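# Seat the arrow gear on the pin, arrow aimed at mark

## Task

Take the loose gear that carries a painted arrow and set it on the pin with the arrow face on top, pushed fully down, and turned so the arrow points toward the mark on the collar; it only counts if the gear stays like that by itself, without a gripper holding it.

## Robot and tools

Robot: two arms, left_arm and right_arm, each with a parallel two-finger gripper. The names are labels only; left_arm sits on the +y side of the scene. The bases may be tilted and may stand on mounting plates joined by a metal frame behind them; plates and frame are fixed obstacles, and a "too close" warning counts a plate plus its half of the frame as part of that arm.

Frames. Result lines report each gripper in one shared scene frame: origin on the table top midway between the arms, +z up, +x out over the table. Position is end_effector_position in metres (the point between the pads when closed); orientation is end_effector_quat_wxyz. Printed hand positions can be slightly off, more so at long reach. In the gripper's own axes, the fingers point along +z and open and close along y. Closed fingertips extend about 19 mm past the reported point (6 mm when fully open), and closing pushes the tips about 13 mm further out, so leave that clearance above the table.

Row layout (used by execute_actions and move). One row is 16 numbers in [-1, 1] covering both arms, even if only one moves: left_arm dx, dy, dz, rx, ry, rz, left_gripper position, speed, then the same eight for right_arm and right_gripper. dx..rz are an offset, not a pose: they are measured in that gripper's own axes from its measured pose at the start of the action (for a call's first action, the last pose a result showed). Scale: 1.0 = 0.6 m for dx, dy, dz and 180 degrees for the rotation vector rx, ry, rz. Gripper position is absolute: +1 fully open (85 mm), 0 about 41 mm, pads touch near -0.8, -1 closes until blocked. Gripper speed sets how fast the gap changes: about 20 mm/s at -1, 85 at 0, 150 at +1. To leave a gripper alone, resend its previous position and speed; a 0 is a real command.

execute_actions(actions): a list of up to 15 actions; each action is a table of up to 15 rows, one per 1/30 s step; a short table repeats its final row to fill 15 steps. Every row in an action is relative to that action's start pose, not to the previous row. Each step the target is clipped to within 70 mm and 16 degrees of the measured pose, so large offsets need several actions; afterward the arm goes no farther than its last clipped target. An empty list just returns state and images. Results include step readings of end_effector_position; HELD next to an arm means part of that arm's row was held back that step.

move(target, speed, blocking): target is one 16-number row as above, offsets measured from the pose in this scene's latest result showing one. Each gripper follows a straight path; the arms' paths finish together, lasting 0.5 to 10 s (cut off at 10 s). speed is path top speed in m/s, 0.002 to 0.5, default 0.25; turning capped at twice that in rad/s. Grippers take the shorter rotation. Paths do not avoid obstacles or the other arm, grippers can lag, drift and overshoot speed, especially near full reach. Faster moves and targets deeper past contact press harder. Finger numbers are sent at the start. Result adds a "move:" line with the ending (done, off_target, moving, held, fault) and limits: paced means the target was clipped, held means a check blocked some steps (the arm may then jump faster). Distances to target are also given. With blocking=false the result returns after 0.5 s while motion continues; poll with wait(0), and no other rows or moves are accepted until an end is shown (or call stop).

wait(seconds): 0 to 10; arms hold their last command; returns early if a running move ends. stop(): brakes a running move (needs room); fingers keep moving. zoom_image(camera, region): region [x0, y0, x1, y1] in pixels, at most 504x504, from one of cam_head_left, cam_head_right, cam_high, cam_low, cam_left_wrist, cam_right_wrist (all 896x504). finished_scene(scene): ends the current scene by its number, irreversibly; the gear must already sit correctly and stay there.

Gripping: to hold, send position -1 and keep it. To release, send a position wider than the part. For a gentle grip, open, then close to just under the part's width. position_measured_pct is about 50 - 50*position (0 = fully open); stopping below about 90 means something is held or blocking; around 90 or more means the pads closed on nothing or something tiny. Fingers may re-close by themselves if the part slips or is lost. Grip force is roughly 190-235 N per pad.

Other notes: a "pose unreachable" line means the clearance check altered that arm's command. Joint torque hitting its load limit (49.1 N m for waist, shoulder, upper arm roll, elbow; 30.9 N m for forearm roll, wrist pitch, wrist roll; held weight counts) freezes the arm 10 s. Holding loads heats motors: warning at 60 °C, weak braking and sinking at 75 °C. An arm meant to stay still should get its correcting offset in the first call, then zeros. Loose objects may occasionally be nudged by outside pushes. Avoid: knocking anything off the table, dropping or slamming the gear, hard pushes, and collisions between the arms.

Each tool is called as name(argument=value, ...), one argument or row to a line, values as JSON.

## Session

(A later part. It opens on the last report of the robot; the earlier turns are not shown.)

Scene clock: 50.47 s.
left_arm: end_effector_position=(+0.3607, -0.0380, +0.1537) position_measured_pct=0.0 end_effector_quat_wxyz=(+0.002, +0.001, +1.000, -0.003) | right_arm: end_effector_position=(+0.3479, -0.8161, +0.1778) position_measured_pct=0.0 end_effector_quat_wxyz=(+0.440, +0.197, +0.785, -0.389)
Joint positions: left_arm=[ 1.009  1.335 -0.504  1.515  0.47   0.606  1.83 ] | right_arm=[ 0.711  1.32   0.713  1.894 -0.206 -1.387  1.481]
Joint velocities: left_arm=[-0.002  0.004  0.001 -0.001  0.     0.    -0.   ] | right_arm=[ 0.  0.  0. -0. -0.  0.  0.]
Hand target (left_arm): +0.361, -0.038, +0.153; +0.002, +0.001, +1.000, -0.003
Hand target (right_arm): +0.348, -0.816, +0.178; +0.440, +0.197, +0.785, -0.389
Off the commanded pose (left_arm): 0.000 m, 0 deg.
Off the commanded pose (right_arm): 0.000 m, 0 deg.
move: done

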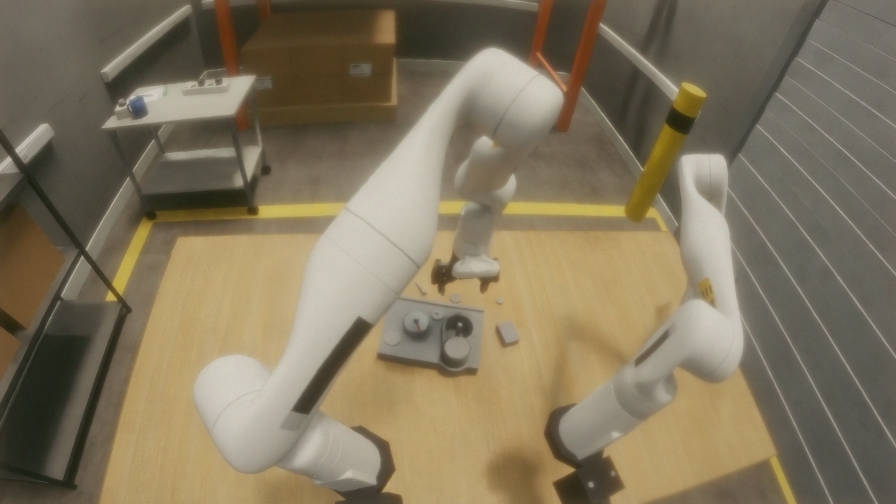

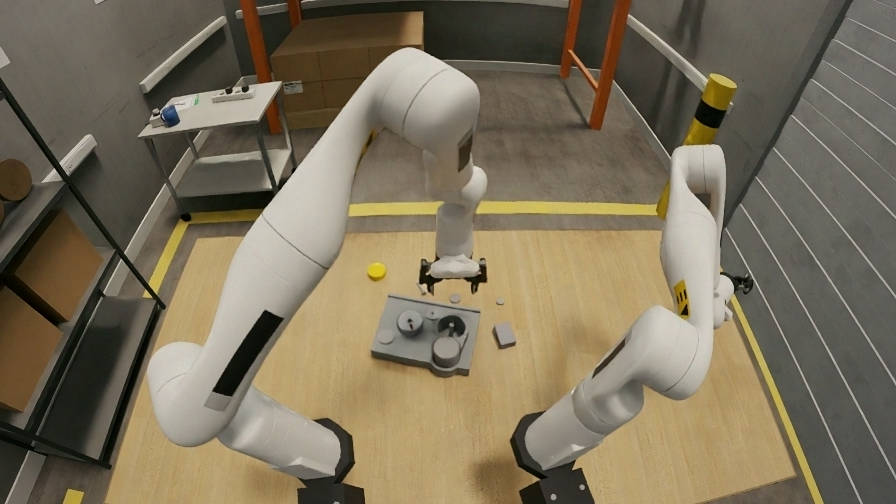

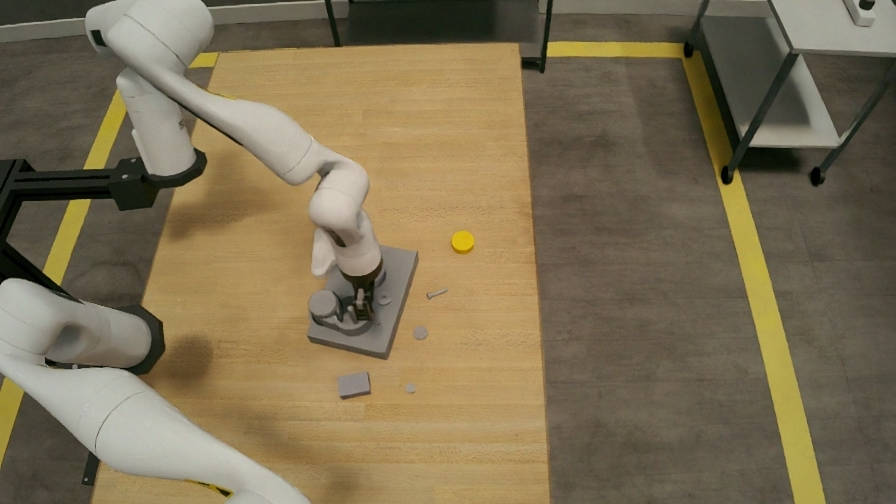

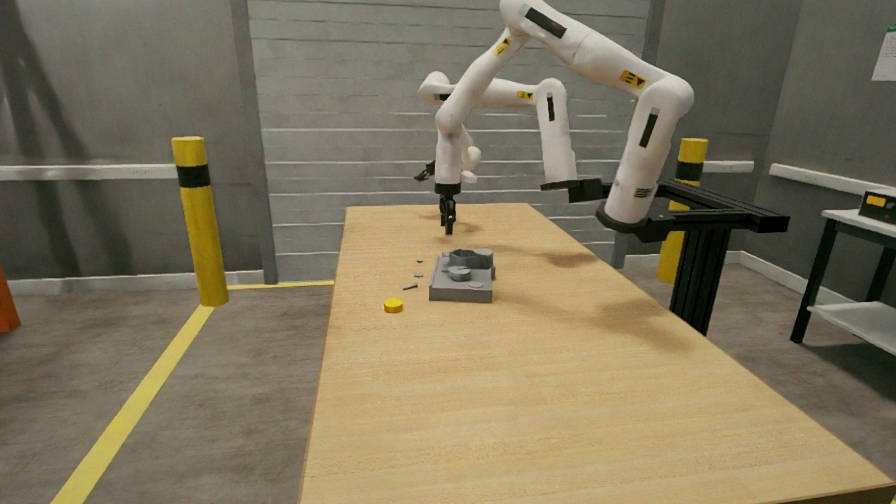

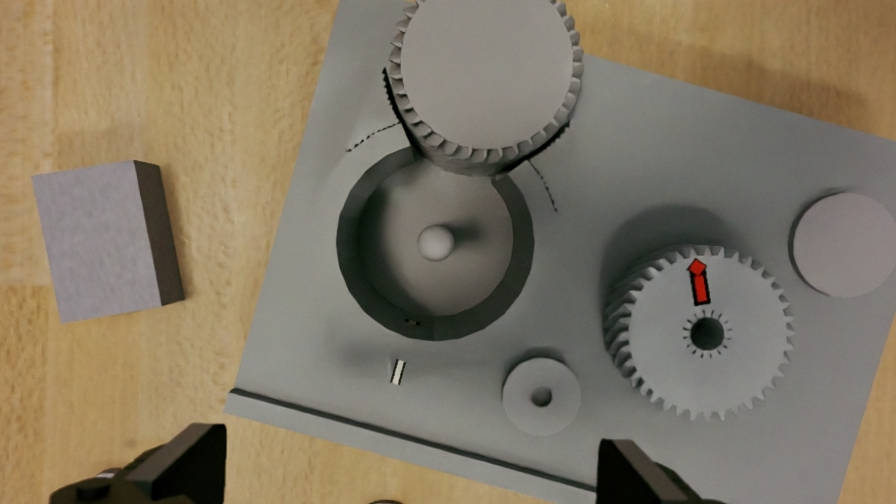

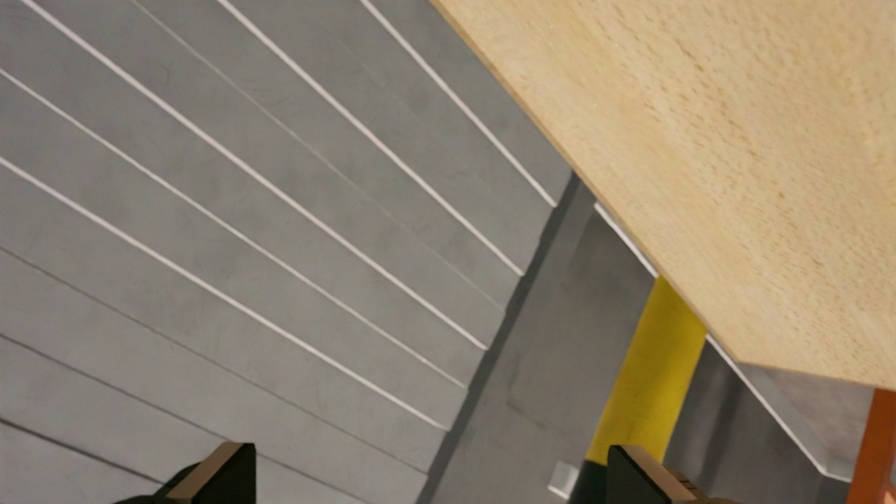

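move(
  target=[0.1492,0.1052,0.0193,0.2121,-0.2528,0.4076,1,0, 0,0,0,0,0,0,1,0],
  speed=0.35,
)

Scene clock: 101.10 s.
left_arm: end_effector_position=(+0.2706, +0.0266, +0.1392) position_measured_pct=0.0 end_effector_quat_wxyz=(+0.355, +0.572, +0.678, -0.296) | right_arm: end_effector_position=(+0.3479, -0.8161, +0.1778) position_measured_pct=0.0 end_effector_quat_wxyz=(+0.440, +0.197, +0.785, -0.389)
Joint positions: left_arm=[-0.116  1.389 -0.014  2.178 -1.113 -0.75   0.862] | right_arm=[ 0.711  1.32   0.713  1.894 -0.206 -1.387  1.481]
Joint velocities: left_arm=[-0.01   0.    -0.    -0.006 -0.013  0.003  0.012] | right_arm=[ 0.001  0.001 -0.001 -0.    -0.    -0.001  0.   ]
Hand target (left_arm): +0.271, +0.027, +0.139; +0.355, +0.571, +0.678, -0.296
Hand target (right_arm): +0.348, -0.816, +0.178; +0.440, +0.197, +0.785, -0.389
Off the commanded pose (left_arm): 0.003 m, 0 deg.
Off the commanded pose (right_arm): 0.000 m, 0 deg.
move: done

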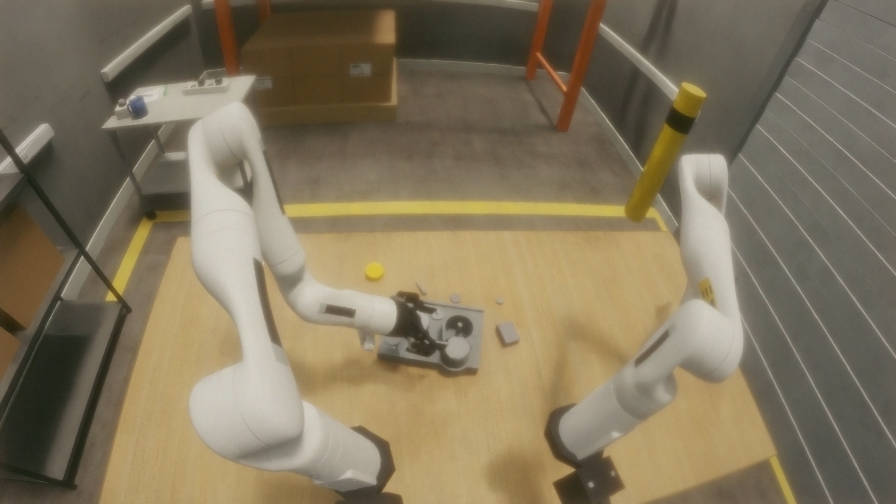

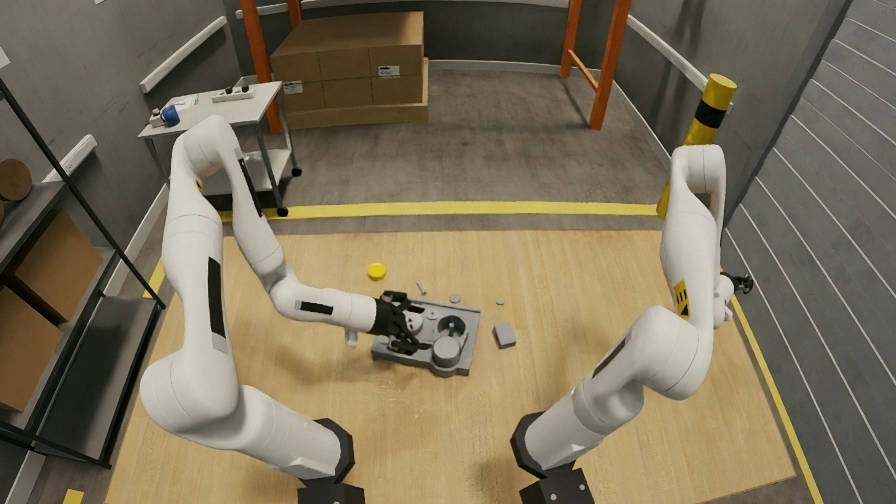

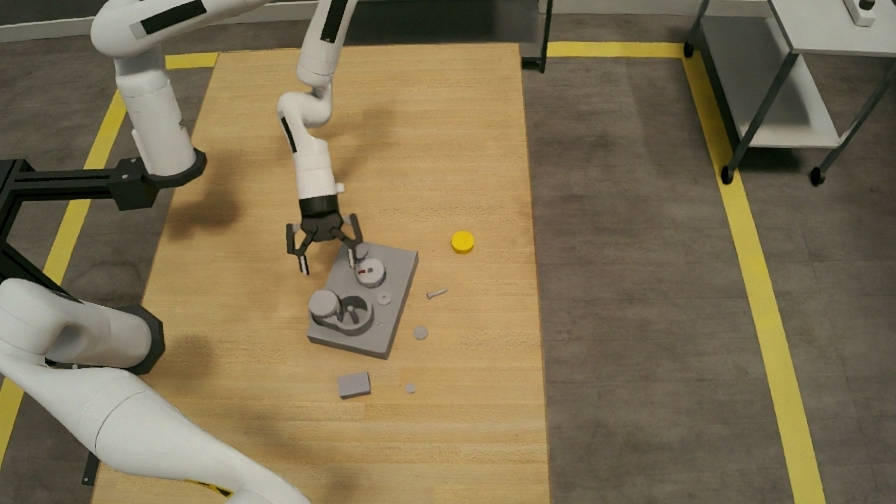

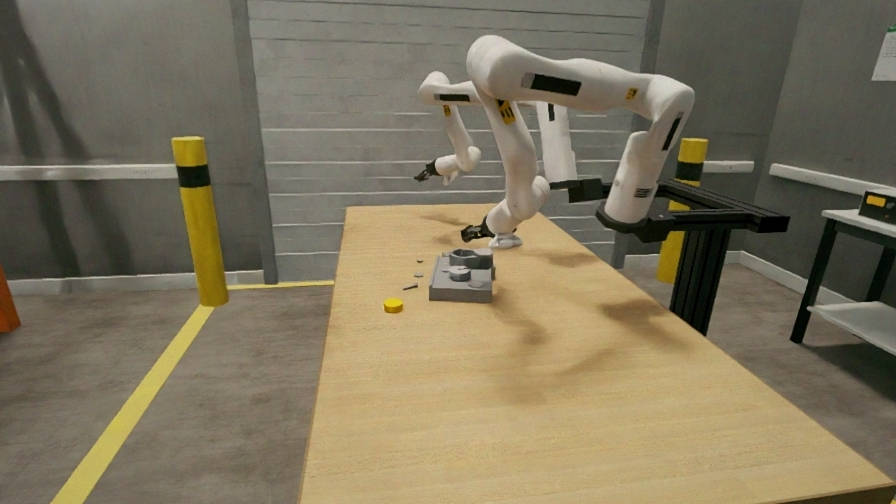

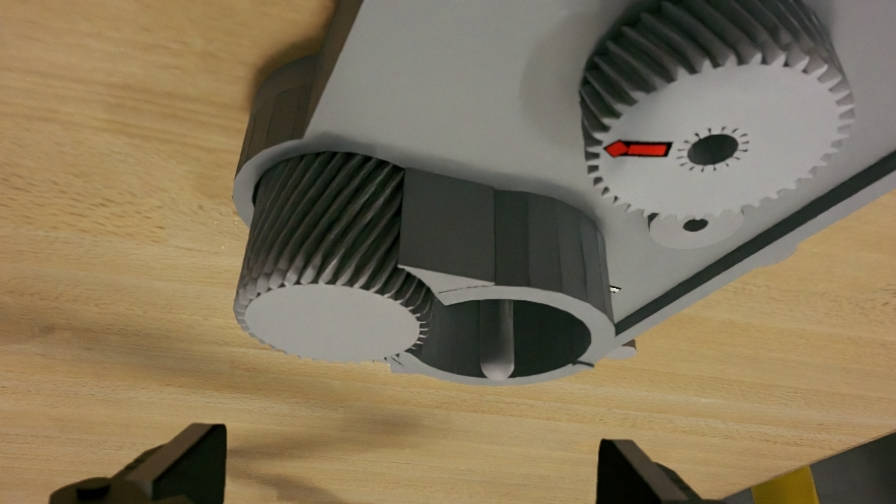

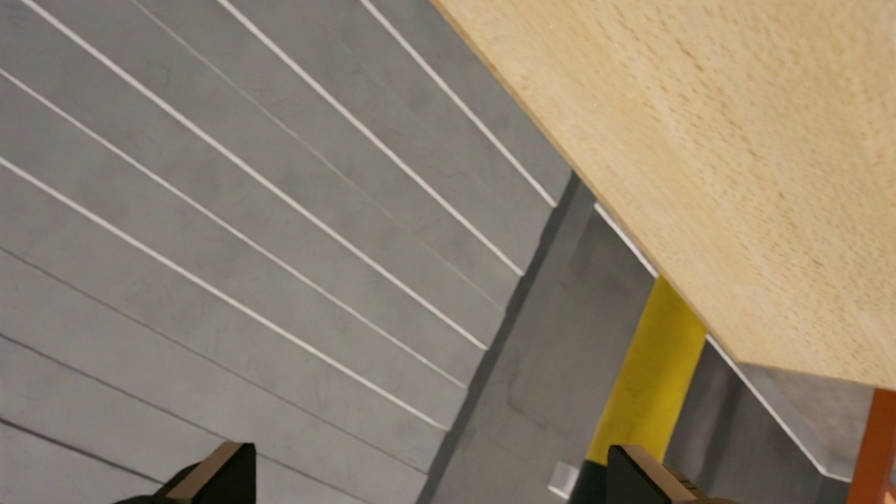

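zoom_image(
  camera="cam_left_wrist",
  region=[220, 135, 460, 375],
)

zoom_image(
  camera="cam_left_wrist",
  region=[270, 140, 430, 300],
)

zoom_image(
  camera="cam_left_wrist",
  region=[570, 0, 870, 240],
)

Region (220, 135, 460, 375) of cam_left_wrist's 896x504 image, scaled by 2.100.

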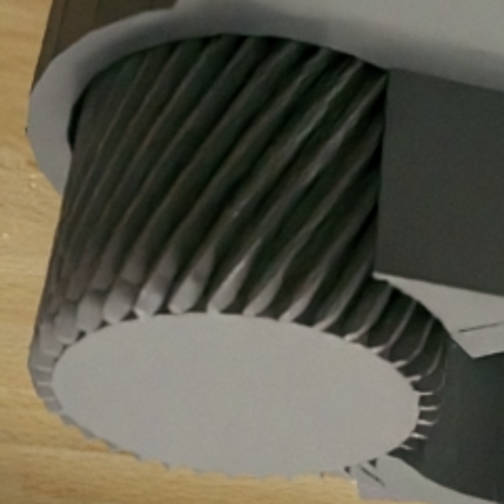

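Region (270, 140, 430, 300) of cam_left_wrist's 896x504 image, scaled by 3.150.

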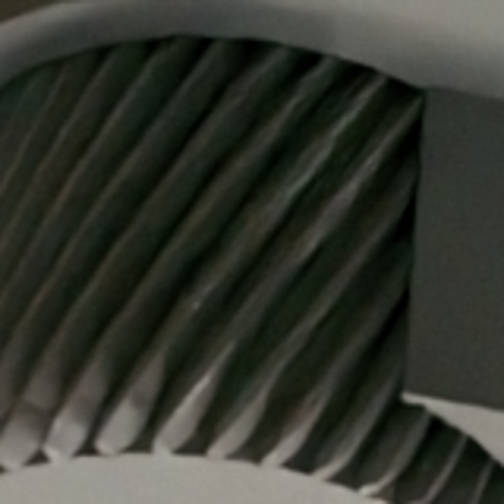

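Region (570, 0, 870, 240) of cam_left_wrist's 896x504 image, scaled by 1.680; it fills the top 403 rows of this view, and the rest is white.

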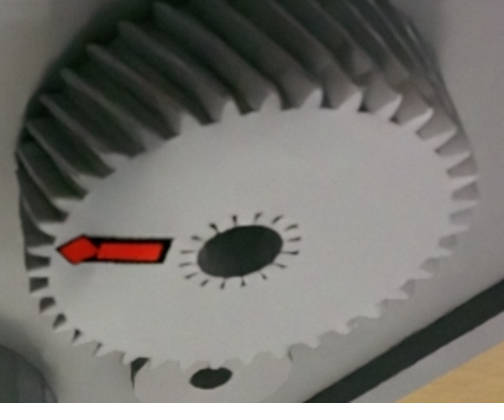

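zoom_image(
  camera="cam_left_wrist",
  region=[310, 145, 410, 225],
)

zoom_image(
  camera="cam_left_wrist",
  region=[290, 215, 390, 295],
)

Region (310, 145, 410, 225) of cam_left_wrist's 896x504 image, scaled by 5.040; it fills the top 403 rows of this view, and the rest is white.

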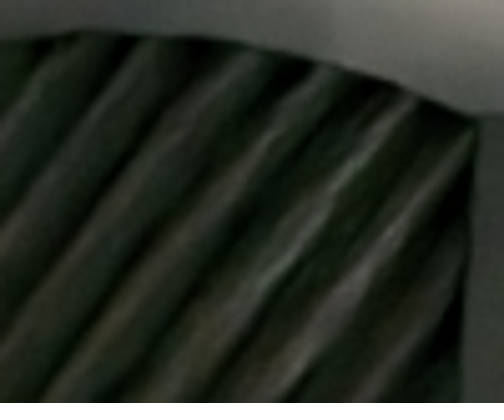

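Region (290, 215, 390, 295) of cam_left_wrist's 896x504 image, scaled by 5.040; it fills the top 403 rows of this view, and the rest is white.

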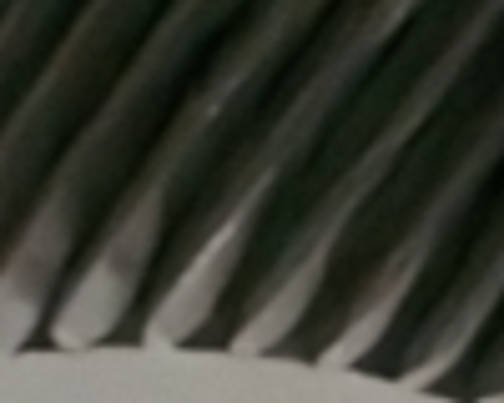

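move(
  target=[0.04415,0.11688,-0.02093,0.0809,0.2983,0.1520,1,0, 0,0,0,0,0,0,1,0],
  speed=0.3,
)

Scene clock: 157.83 s.
left_arm: end_effector_position=(+0.3369, +0.0633, +0.1267) position_measured_pct=0.0 end_effector_quat_wxyz=(+0.002, +0.818, +0.575, +0.000) | right_arm: end_effector_position=(+0.3479, -0.8161, +0.1778) position_measured_pct=0.0 end_effector_quat_wxyz=(+0.440, +0.197, +0.785, -0.389)
Joint positions: left_arm=[ 0.478  1.218  0.077  1.801 -0.963  0.44   0.964] | right_arm=[ 0.711  1.32   0.713  1.894 -0.206 -1.387  1.481]
Joint velocities: left_arm=[ 0.     0.008  0.006 -0.008  0.004  0.014 -0.008] | right_arm=[-0.     0.001  0.     0.     0.     0.002  0.001]
Hand target (left_arm): +0.337, +0.063, +0.126; +0.002, +0.819, +0.574, +0.000
Hand target (right_arm): +0.348, -0.816, +0.178; +0.440, +0.197, +0.785, -0.389
Off the commanded pose (left_arm): 0.002 m, 0 deg.
Off the commanded pose (right_arm): 0.000 m, 0 deg.
move: done

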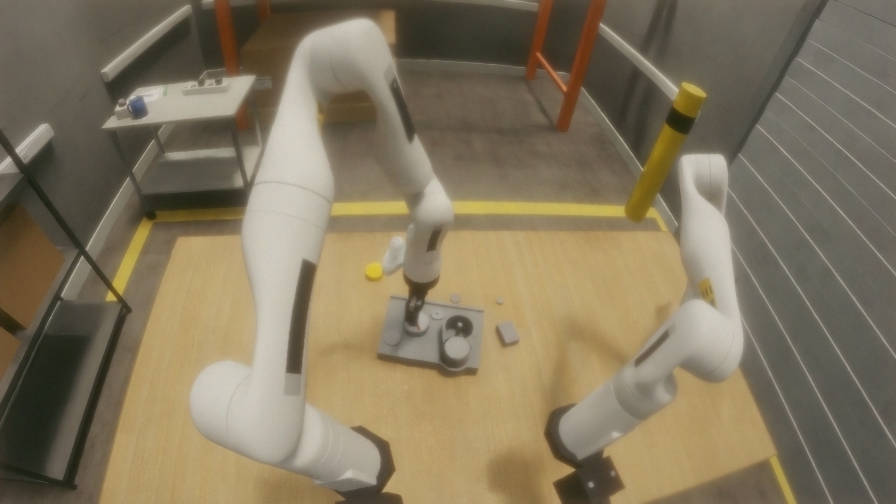

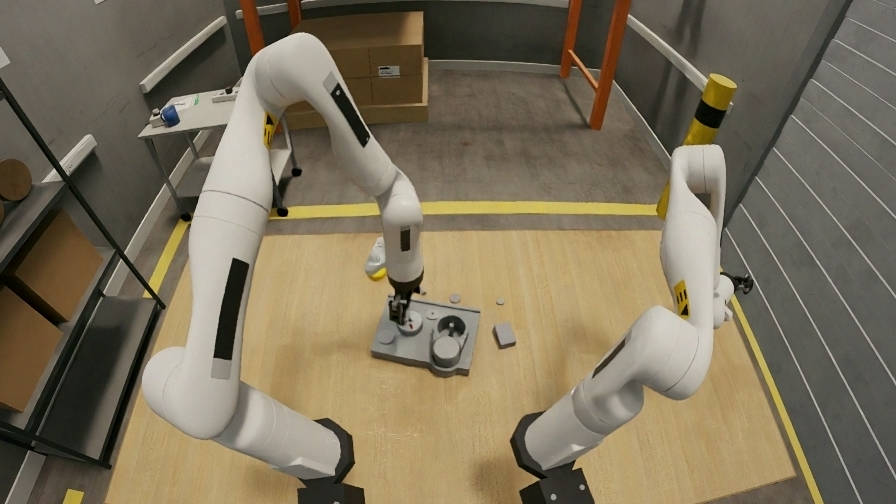

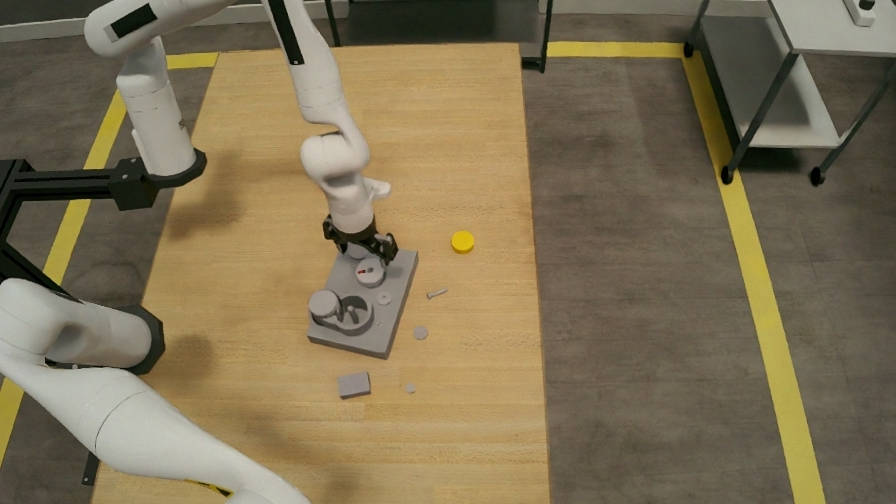

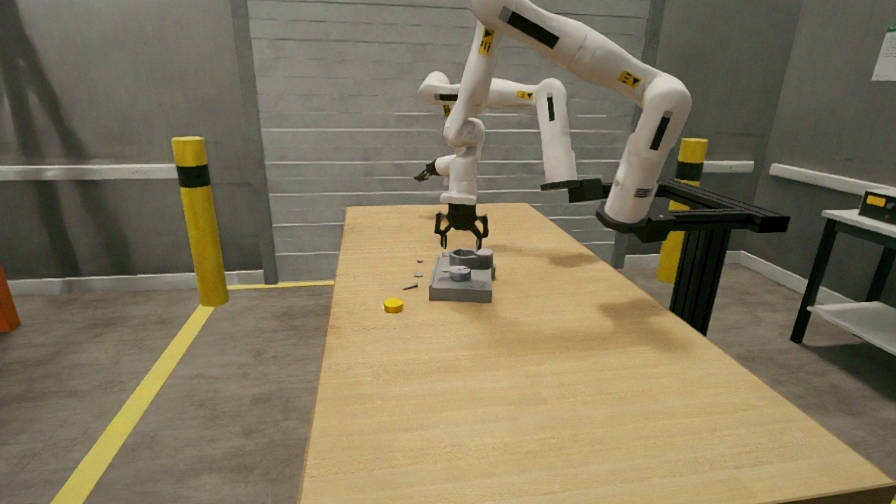

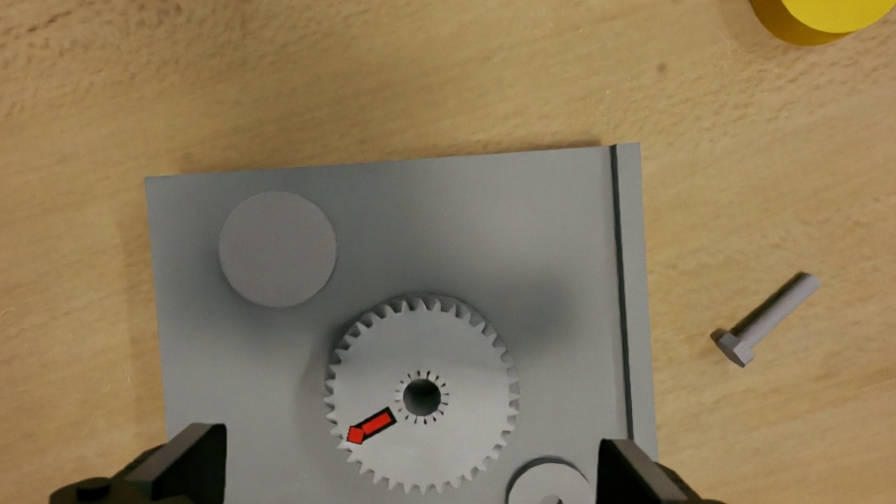

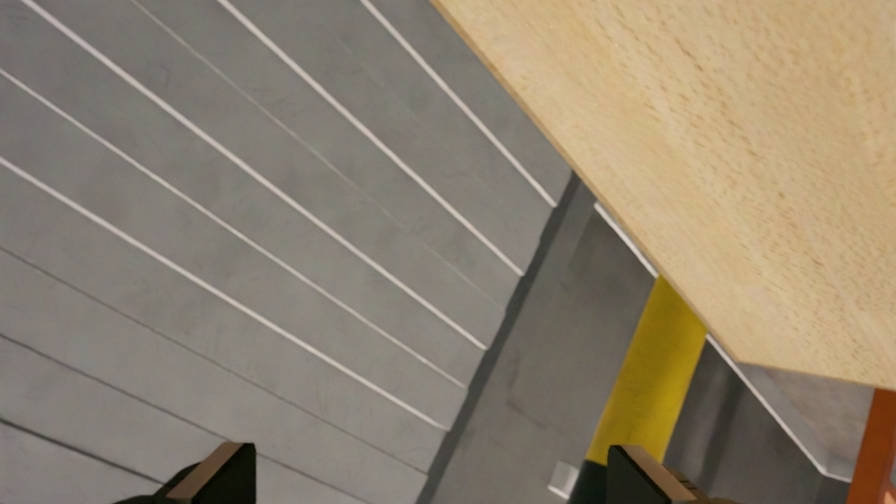

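zoom_image(
  camera="cam_left_wrist",
  region=[310, 284, 530, 504],
)

Region (310, 284, 530, 504) of cam_left_wrist's 896x504 image, scaled by 2.291.

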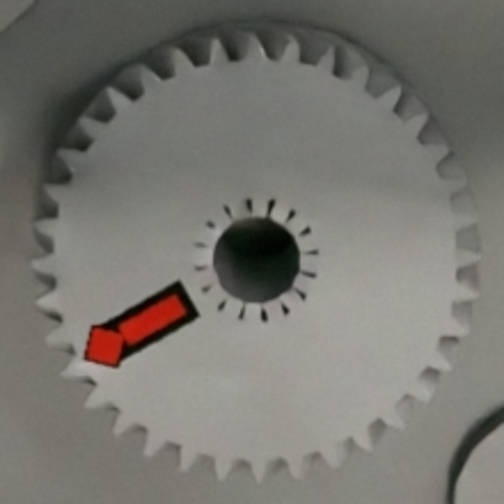

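zoom_image(
  camera="cam_left_wrist",
  region=[320, 360, 460, 480],
)

Region (320, 360, 460, 480) of cam_left_wrist's 896x504 image, scaled by 3.600; it fills the top 432 rows of this view, and the rest is white.

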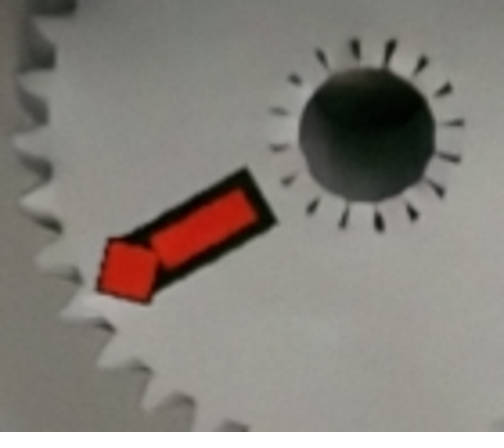

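zoom_image(
  camera="cam_high",
  region=[300, 250, 400, 350],
)

Region (300, 250, 400, 350) of cam_high's 896x504 image, scaled by 5.040, with more detail than that image has.

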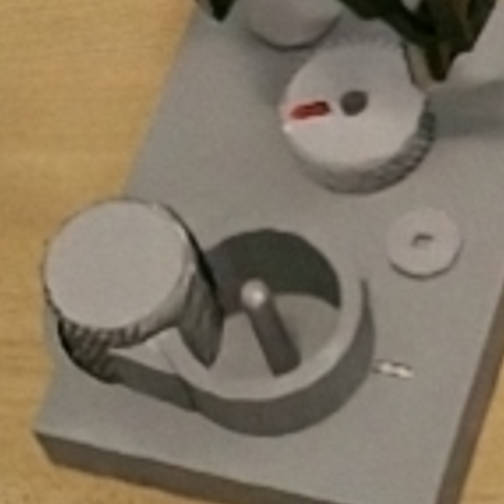

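move(
  target=[0.0065,0.0022,0.1030,0,0,0,1,0, 0,0,0,0,0,0,1,0],
  speed=0.1,
)

Scene clock: 178.43 s.
left_arm: end_effector_position=(+0.3397, +0.0662, +0.0651) position_measured_pct=0.0 end_effector_quat_wxyz=(+0.002, +0.819, +0.574, +0.000) | right_arm: end_effector_position=(+0.3479, -0.8161, +0.1778) position_measured_pct=0.0 end_effector_quat_wxyz=(+0.440, +0.197, +0.785, -0.389)
Joint positions: left_arm=[ 0.486  1.352 -0.004  1.739 -1.02   0.336  1.012] | right_arm=[ 0.711  1.32   0.713  1.894 -0.206 -1.387  1.481]
Joint velocities: left_arm=[ 0.001  0.005 -0.    -0.001 -0.001 -0.001  0.001] | right_arm=[-0.001  0.001  0.001 -0.001  0.     0.     0.   ]
Hand target (left_arm): +0.340, +0.066, +0.065; +0.002, +0.819, +0.574, +0.000
Hand target (right_arm): +0.348, -0.816, +0.178; +0.440, +0.197, +0.785, -0.389
Off the commanded pose (left_arm): 0.000 m, 0 deg.
Off the commanded pose (right_arm): 0.000 m, 0 deg.
move: done

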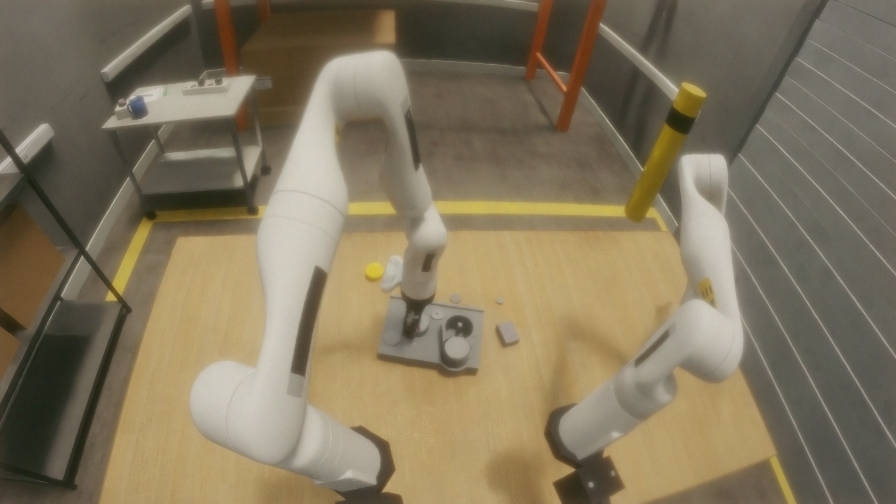

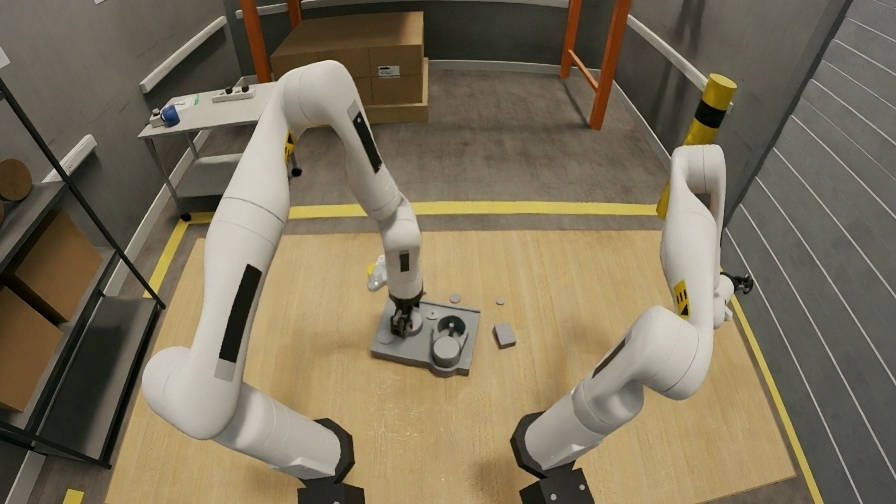

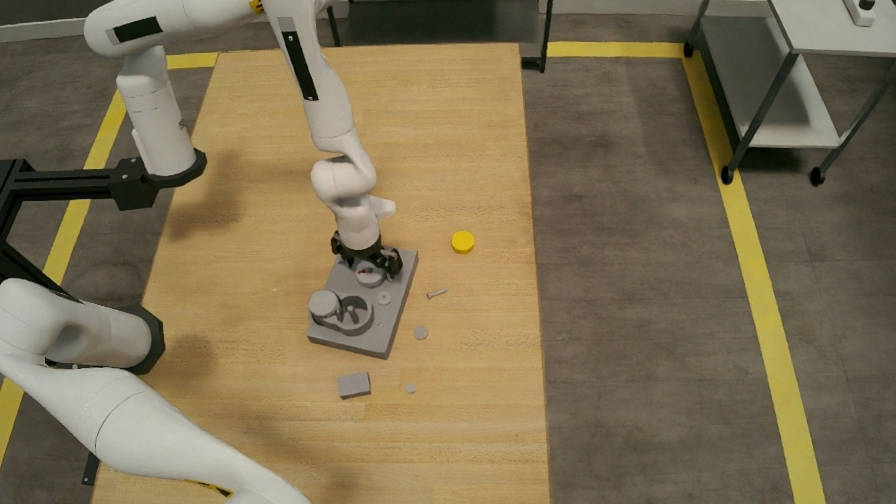

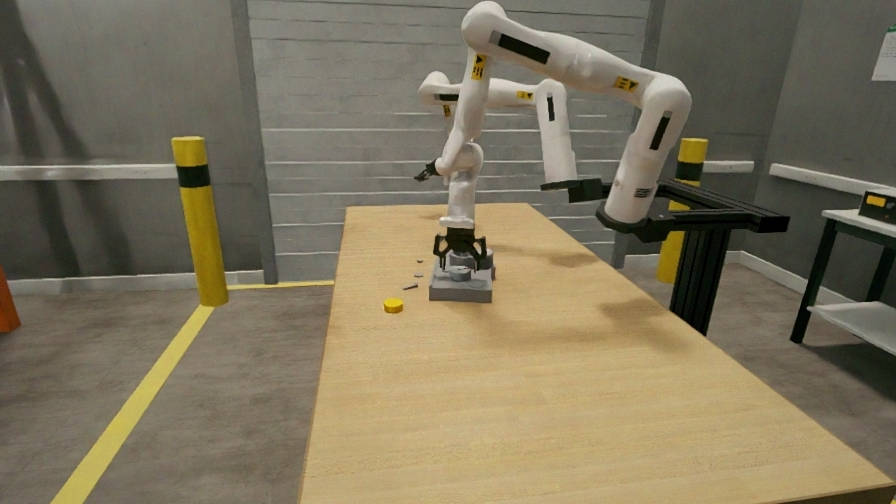

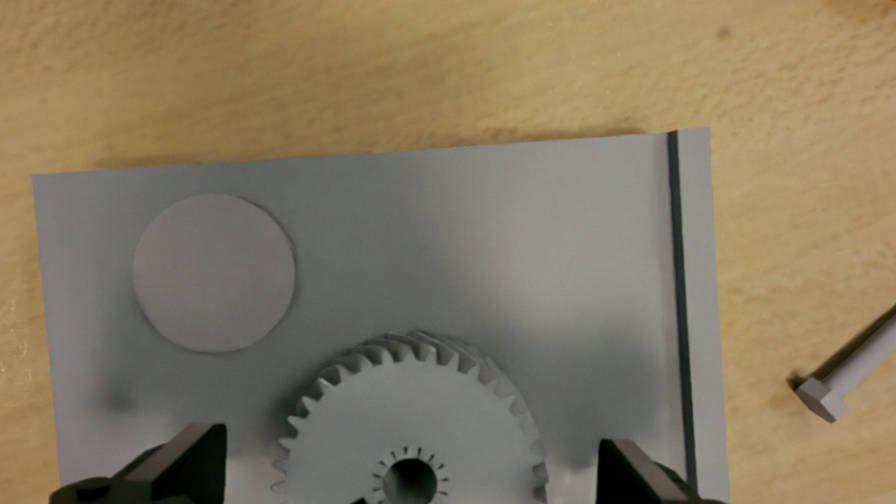

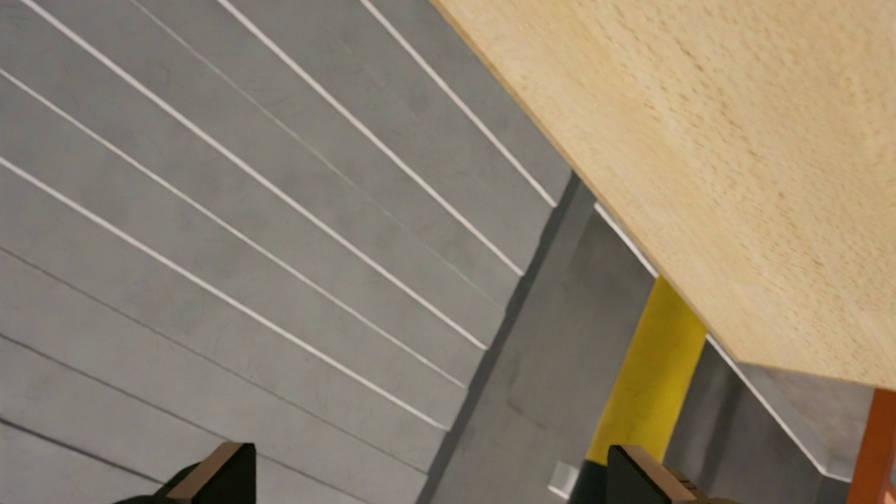

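zoom_image(
  camera="cam_left_wrist",
  region=[200, 320, 620, 504],
)

zoom_image(
  camera="cam_low",
  region=[420, 225, 510, 310],
)

Region (200, 320, 620, 504) of cam_left_wrist's 896x504 image, scaled by 1.200; it fills the top 221 rows of this view, and the rest is white.

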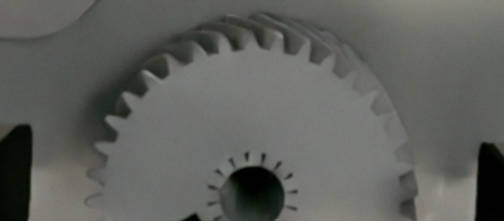

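Region (420, 225, 510, 310) of cam_low's 896x504 image, scaled by 5.600, with more detail than that image has.

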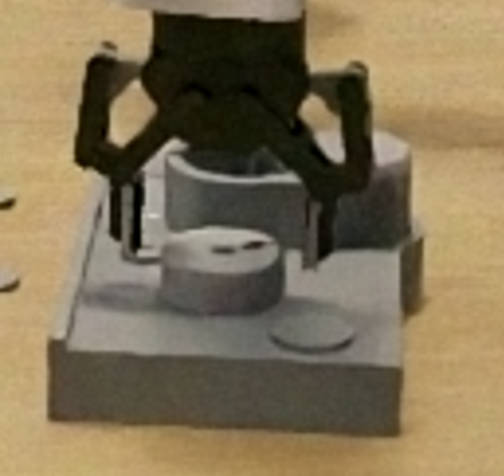

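execute_actions(
  actions=[
    [[0,0,0.0015,0,0,0,-1,-0.3, 0,0,0,0,0,0,1,0]],
    [[0,0,0,0,0,0,-1,-0.3, 0,0,0,0,0,0,1,0]],
  ],
)

Scene clock: 182.97 s.
left_arm: end_effector_position=(+0.3399, +0.0660, +0.0654) position_measured_pct=31.0 end_effector_quat_wxyz=(+0.002, +0.819, +0.574, +0.001) | right_arm: end_effector_position=(+0.3479, -0.8162, +0.1779) position_measured_pct=0.0 end_effector_quat_wxyz=(+0.440, +0.197, +0.785, -0.389)
Joint positions: left_arm=[ 0.487  1.351 -0.004  1.739 -1.02   0.335  1.012] | right_arm=[ 0.711  1.32   0.713  1.894 -0.206 -1.387  1.481]
Joint velocities: left_arm=[-0.    -0.    -0.    -0.     0.001  0.     0.   ] | right_arm=[ 0.     0.     0.    -0.    -0.    -0.001  0.001]
Hand target (left_arm): +0.340, +0.066, +0.065; +0.002, +0.819, +0.574, +0.001
Hand target (right_arm): +0.348, -0.816, +0.178; +0.440, +0.197, +0.785, -0.389
Off the commanded pose (left_arm): 0.001 m, 0 deg.
Off the commanded pose (right_arm): 0.000 m, 0 deg.
Step readings (end_effector_position; steps 1 to 15: 1st action; 16 to 30: 2nd action):
0: left_arm (+0.3395, +0.0662, +0.0649) | right_arm (+0.3479, -0.8161, +0.1778)
1: left_arm (+0.3395, +0.0661, +0.0647) | right_arm (+0.3479, -0.8161, +0.1779)
2: left_arm (+0.3395, +0.0661, +0.0645) | right_arm (+0.3479, -0.8161, +0.1779)
4: left_arm (+0.3396, +0.0662, +0.0643) | right_arm (+0.3479, -0.8161, +0.1779)
8: left_arm (+0.3397, +0.0662, +0.0642) | right_arm (+0.3479, -0.8161, +0.1779)
15: left_arm (+0.3398, +0.0661, +0.0647) | right_arm (+0.3479, -0.8161, +0.1779)
16: left_arm (+0.3399, +0.0660, +0.0650) | right_arm (+0.3479, -0.8161, +0.1779)
17: left_arm (+0.3399, +0.0660, +0.0652) | right_arm (+0.3479, -0.8162, +0.1779)
19: left_arm (+0.3399, +0.0660, +0.0654) | right_arm (+0.3479, -0.8162, +0.1779)
23: left_arm (+0.3399, +0.0660, +0.0654) | right_arm (+0.3479, -0.8162, +0.1779)
30: end_effector_position above

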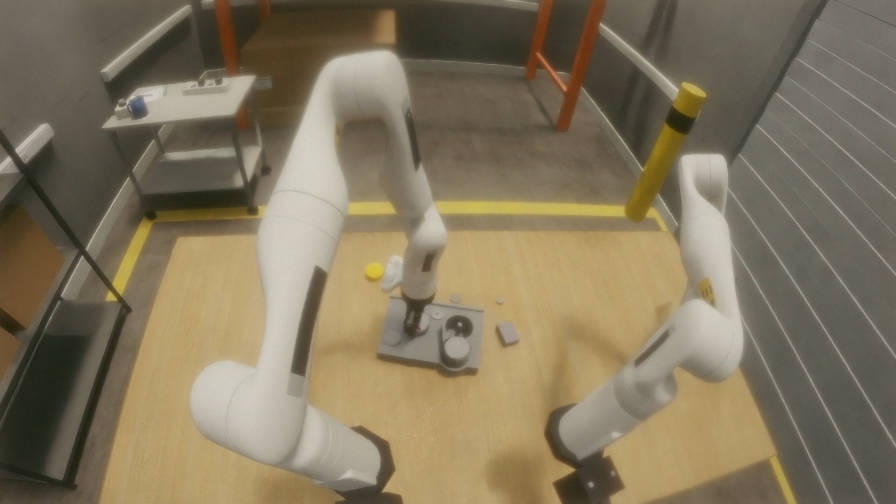

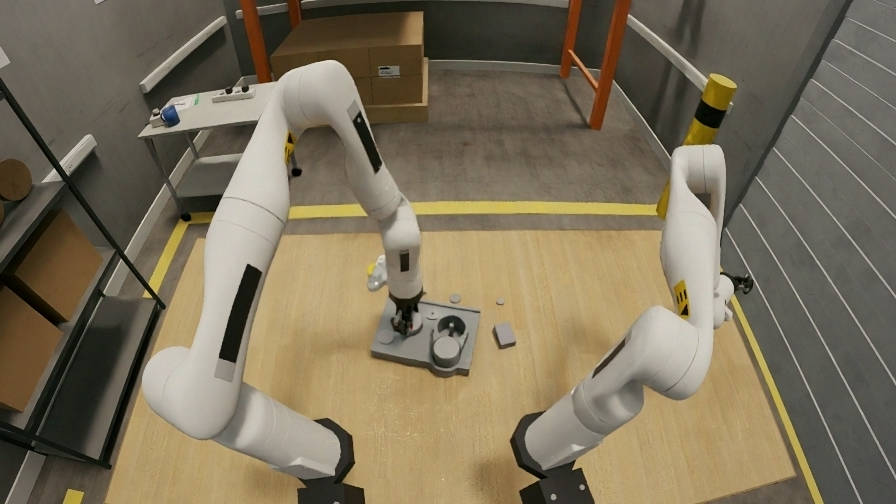

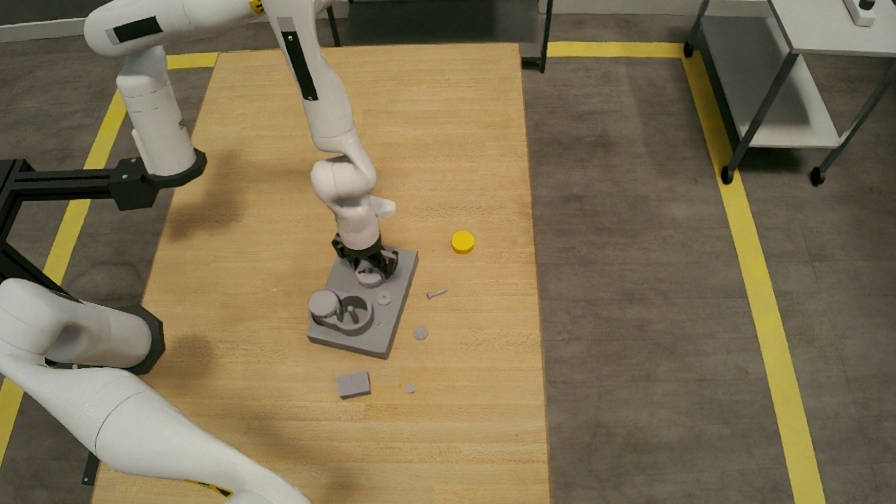

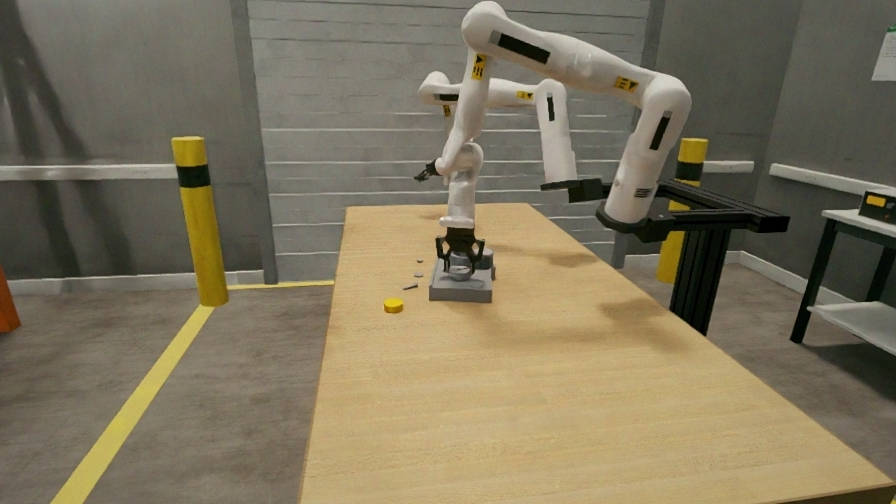

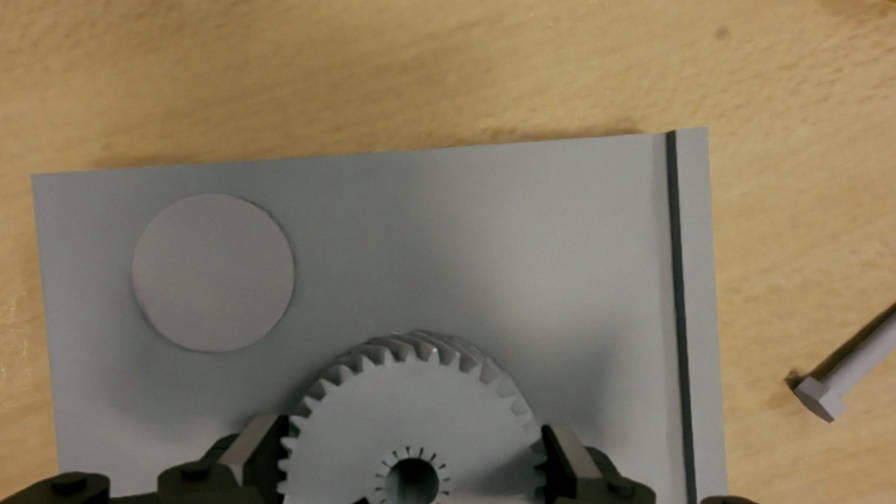

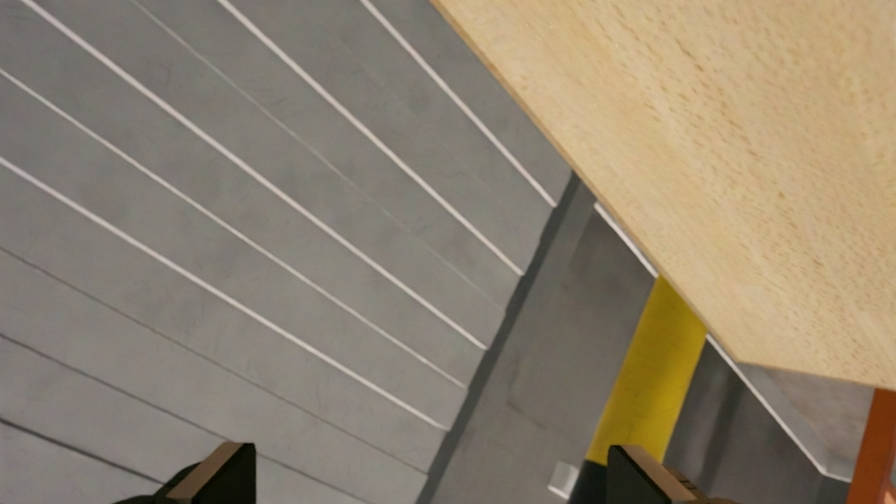

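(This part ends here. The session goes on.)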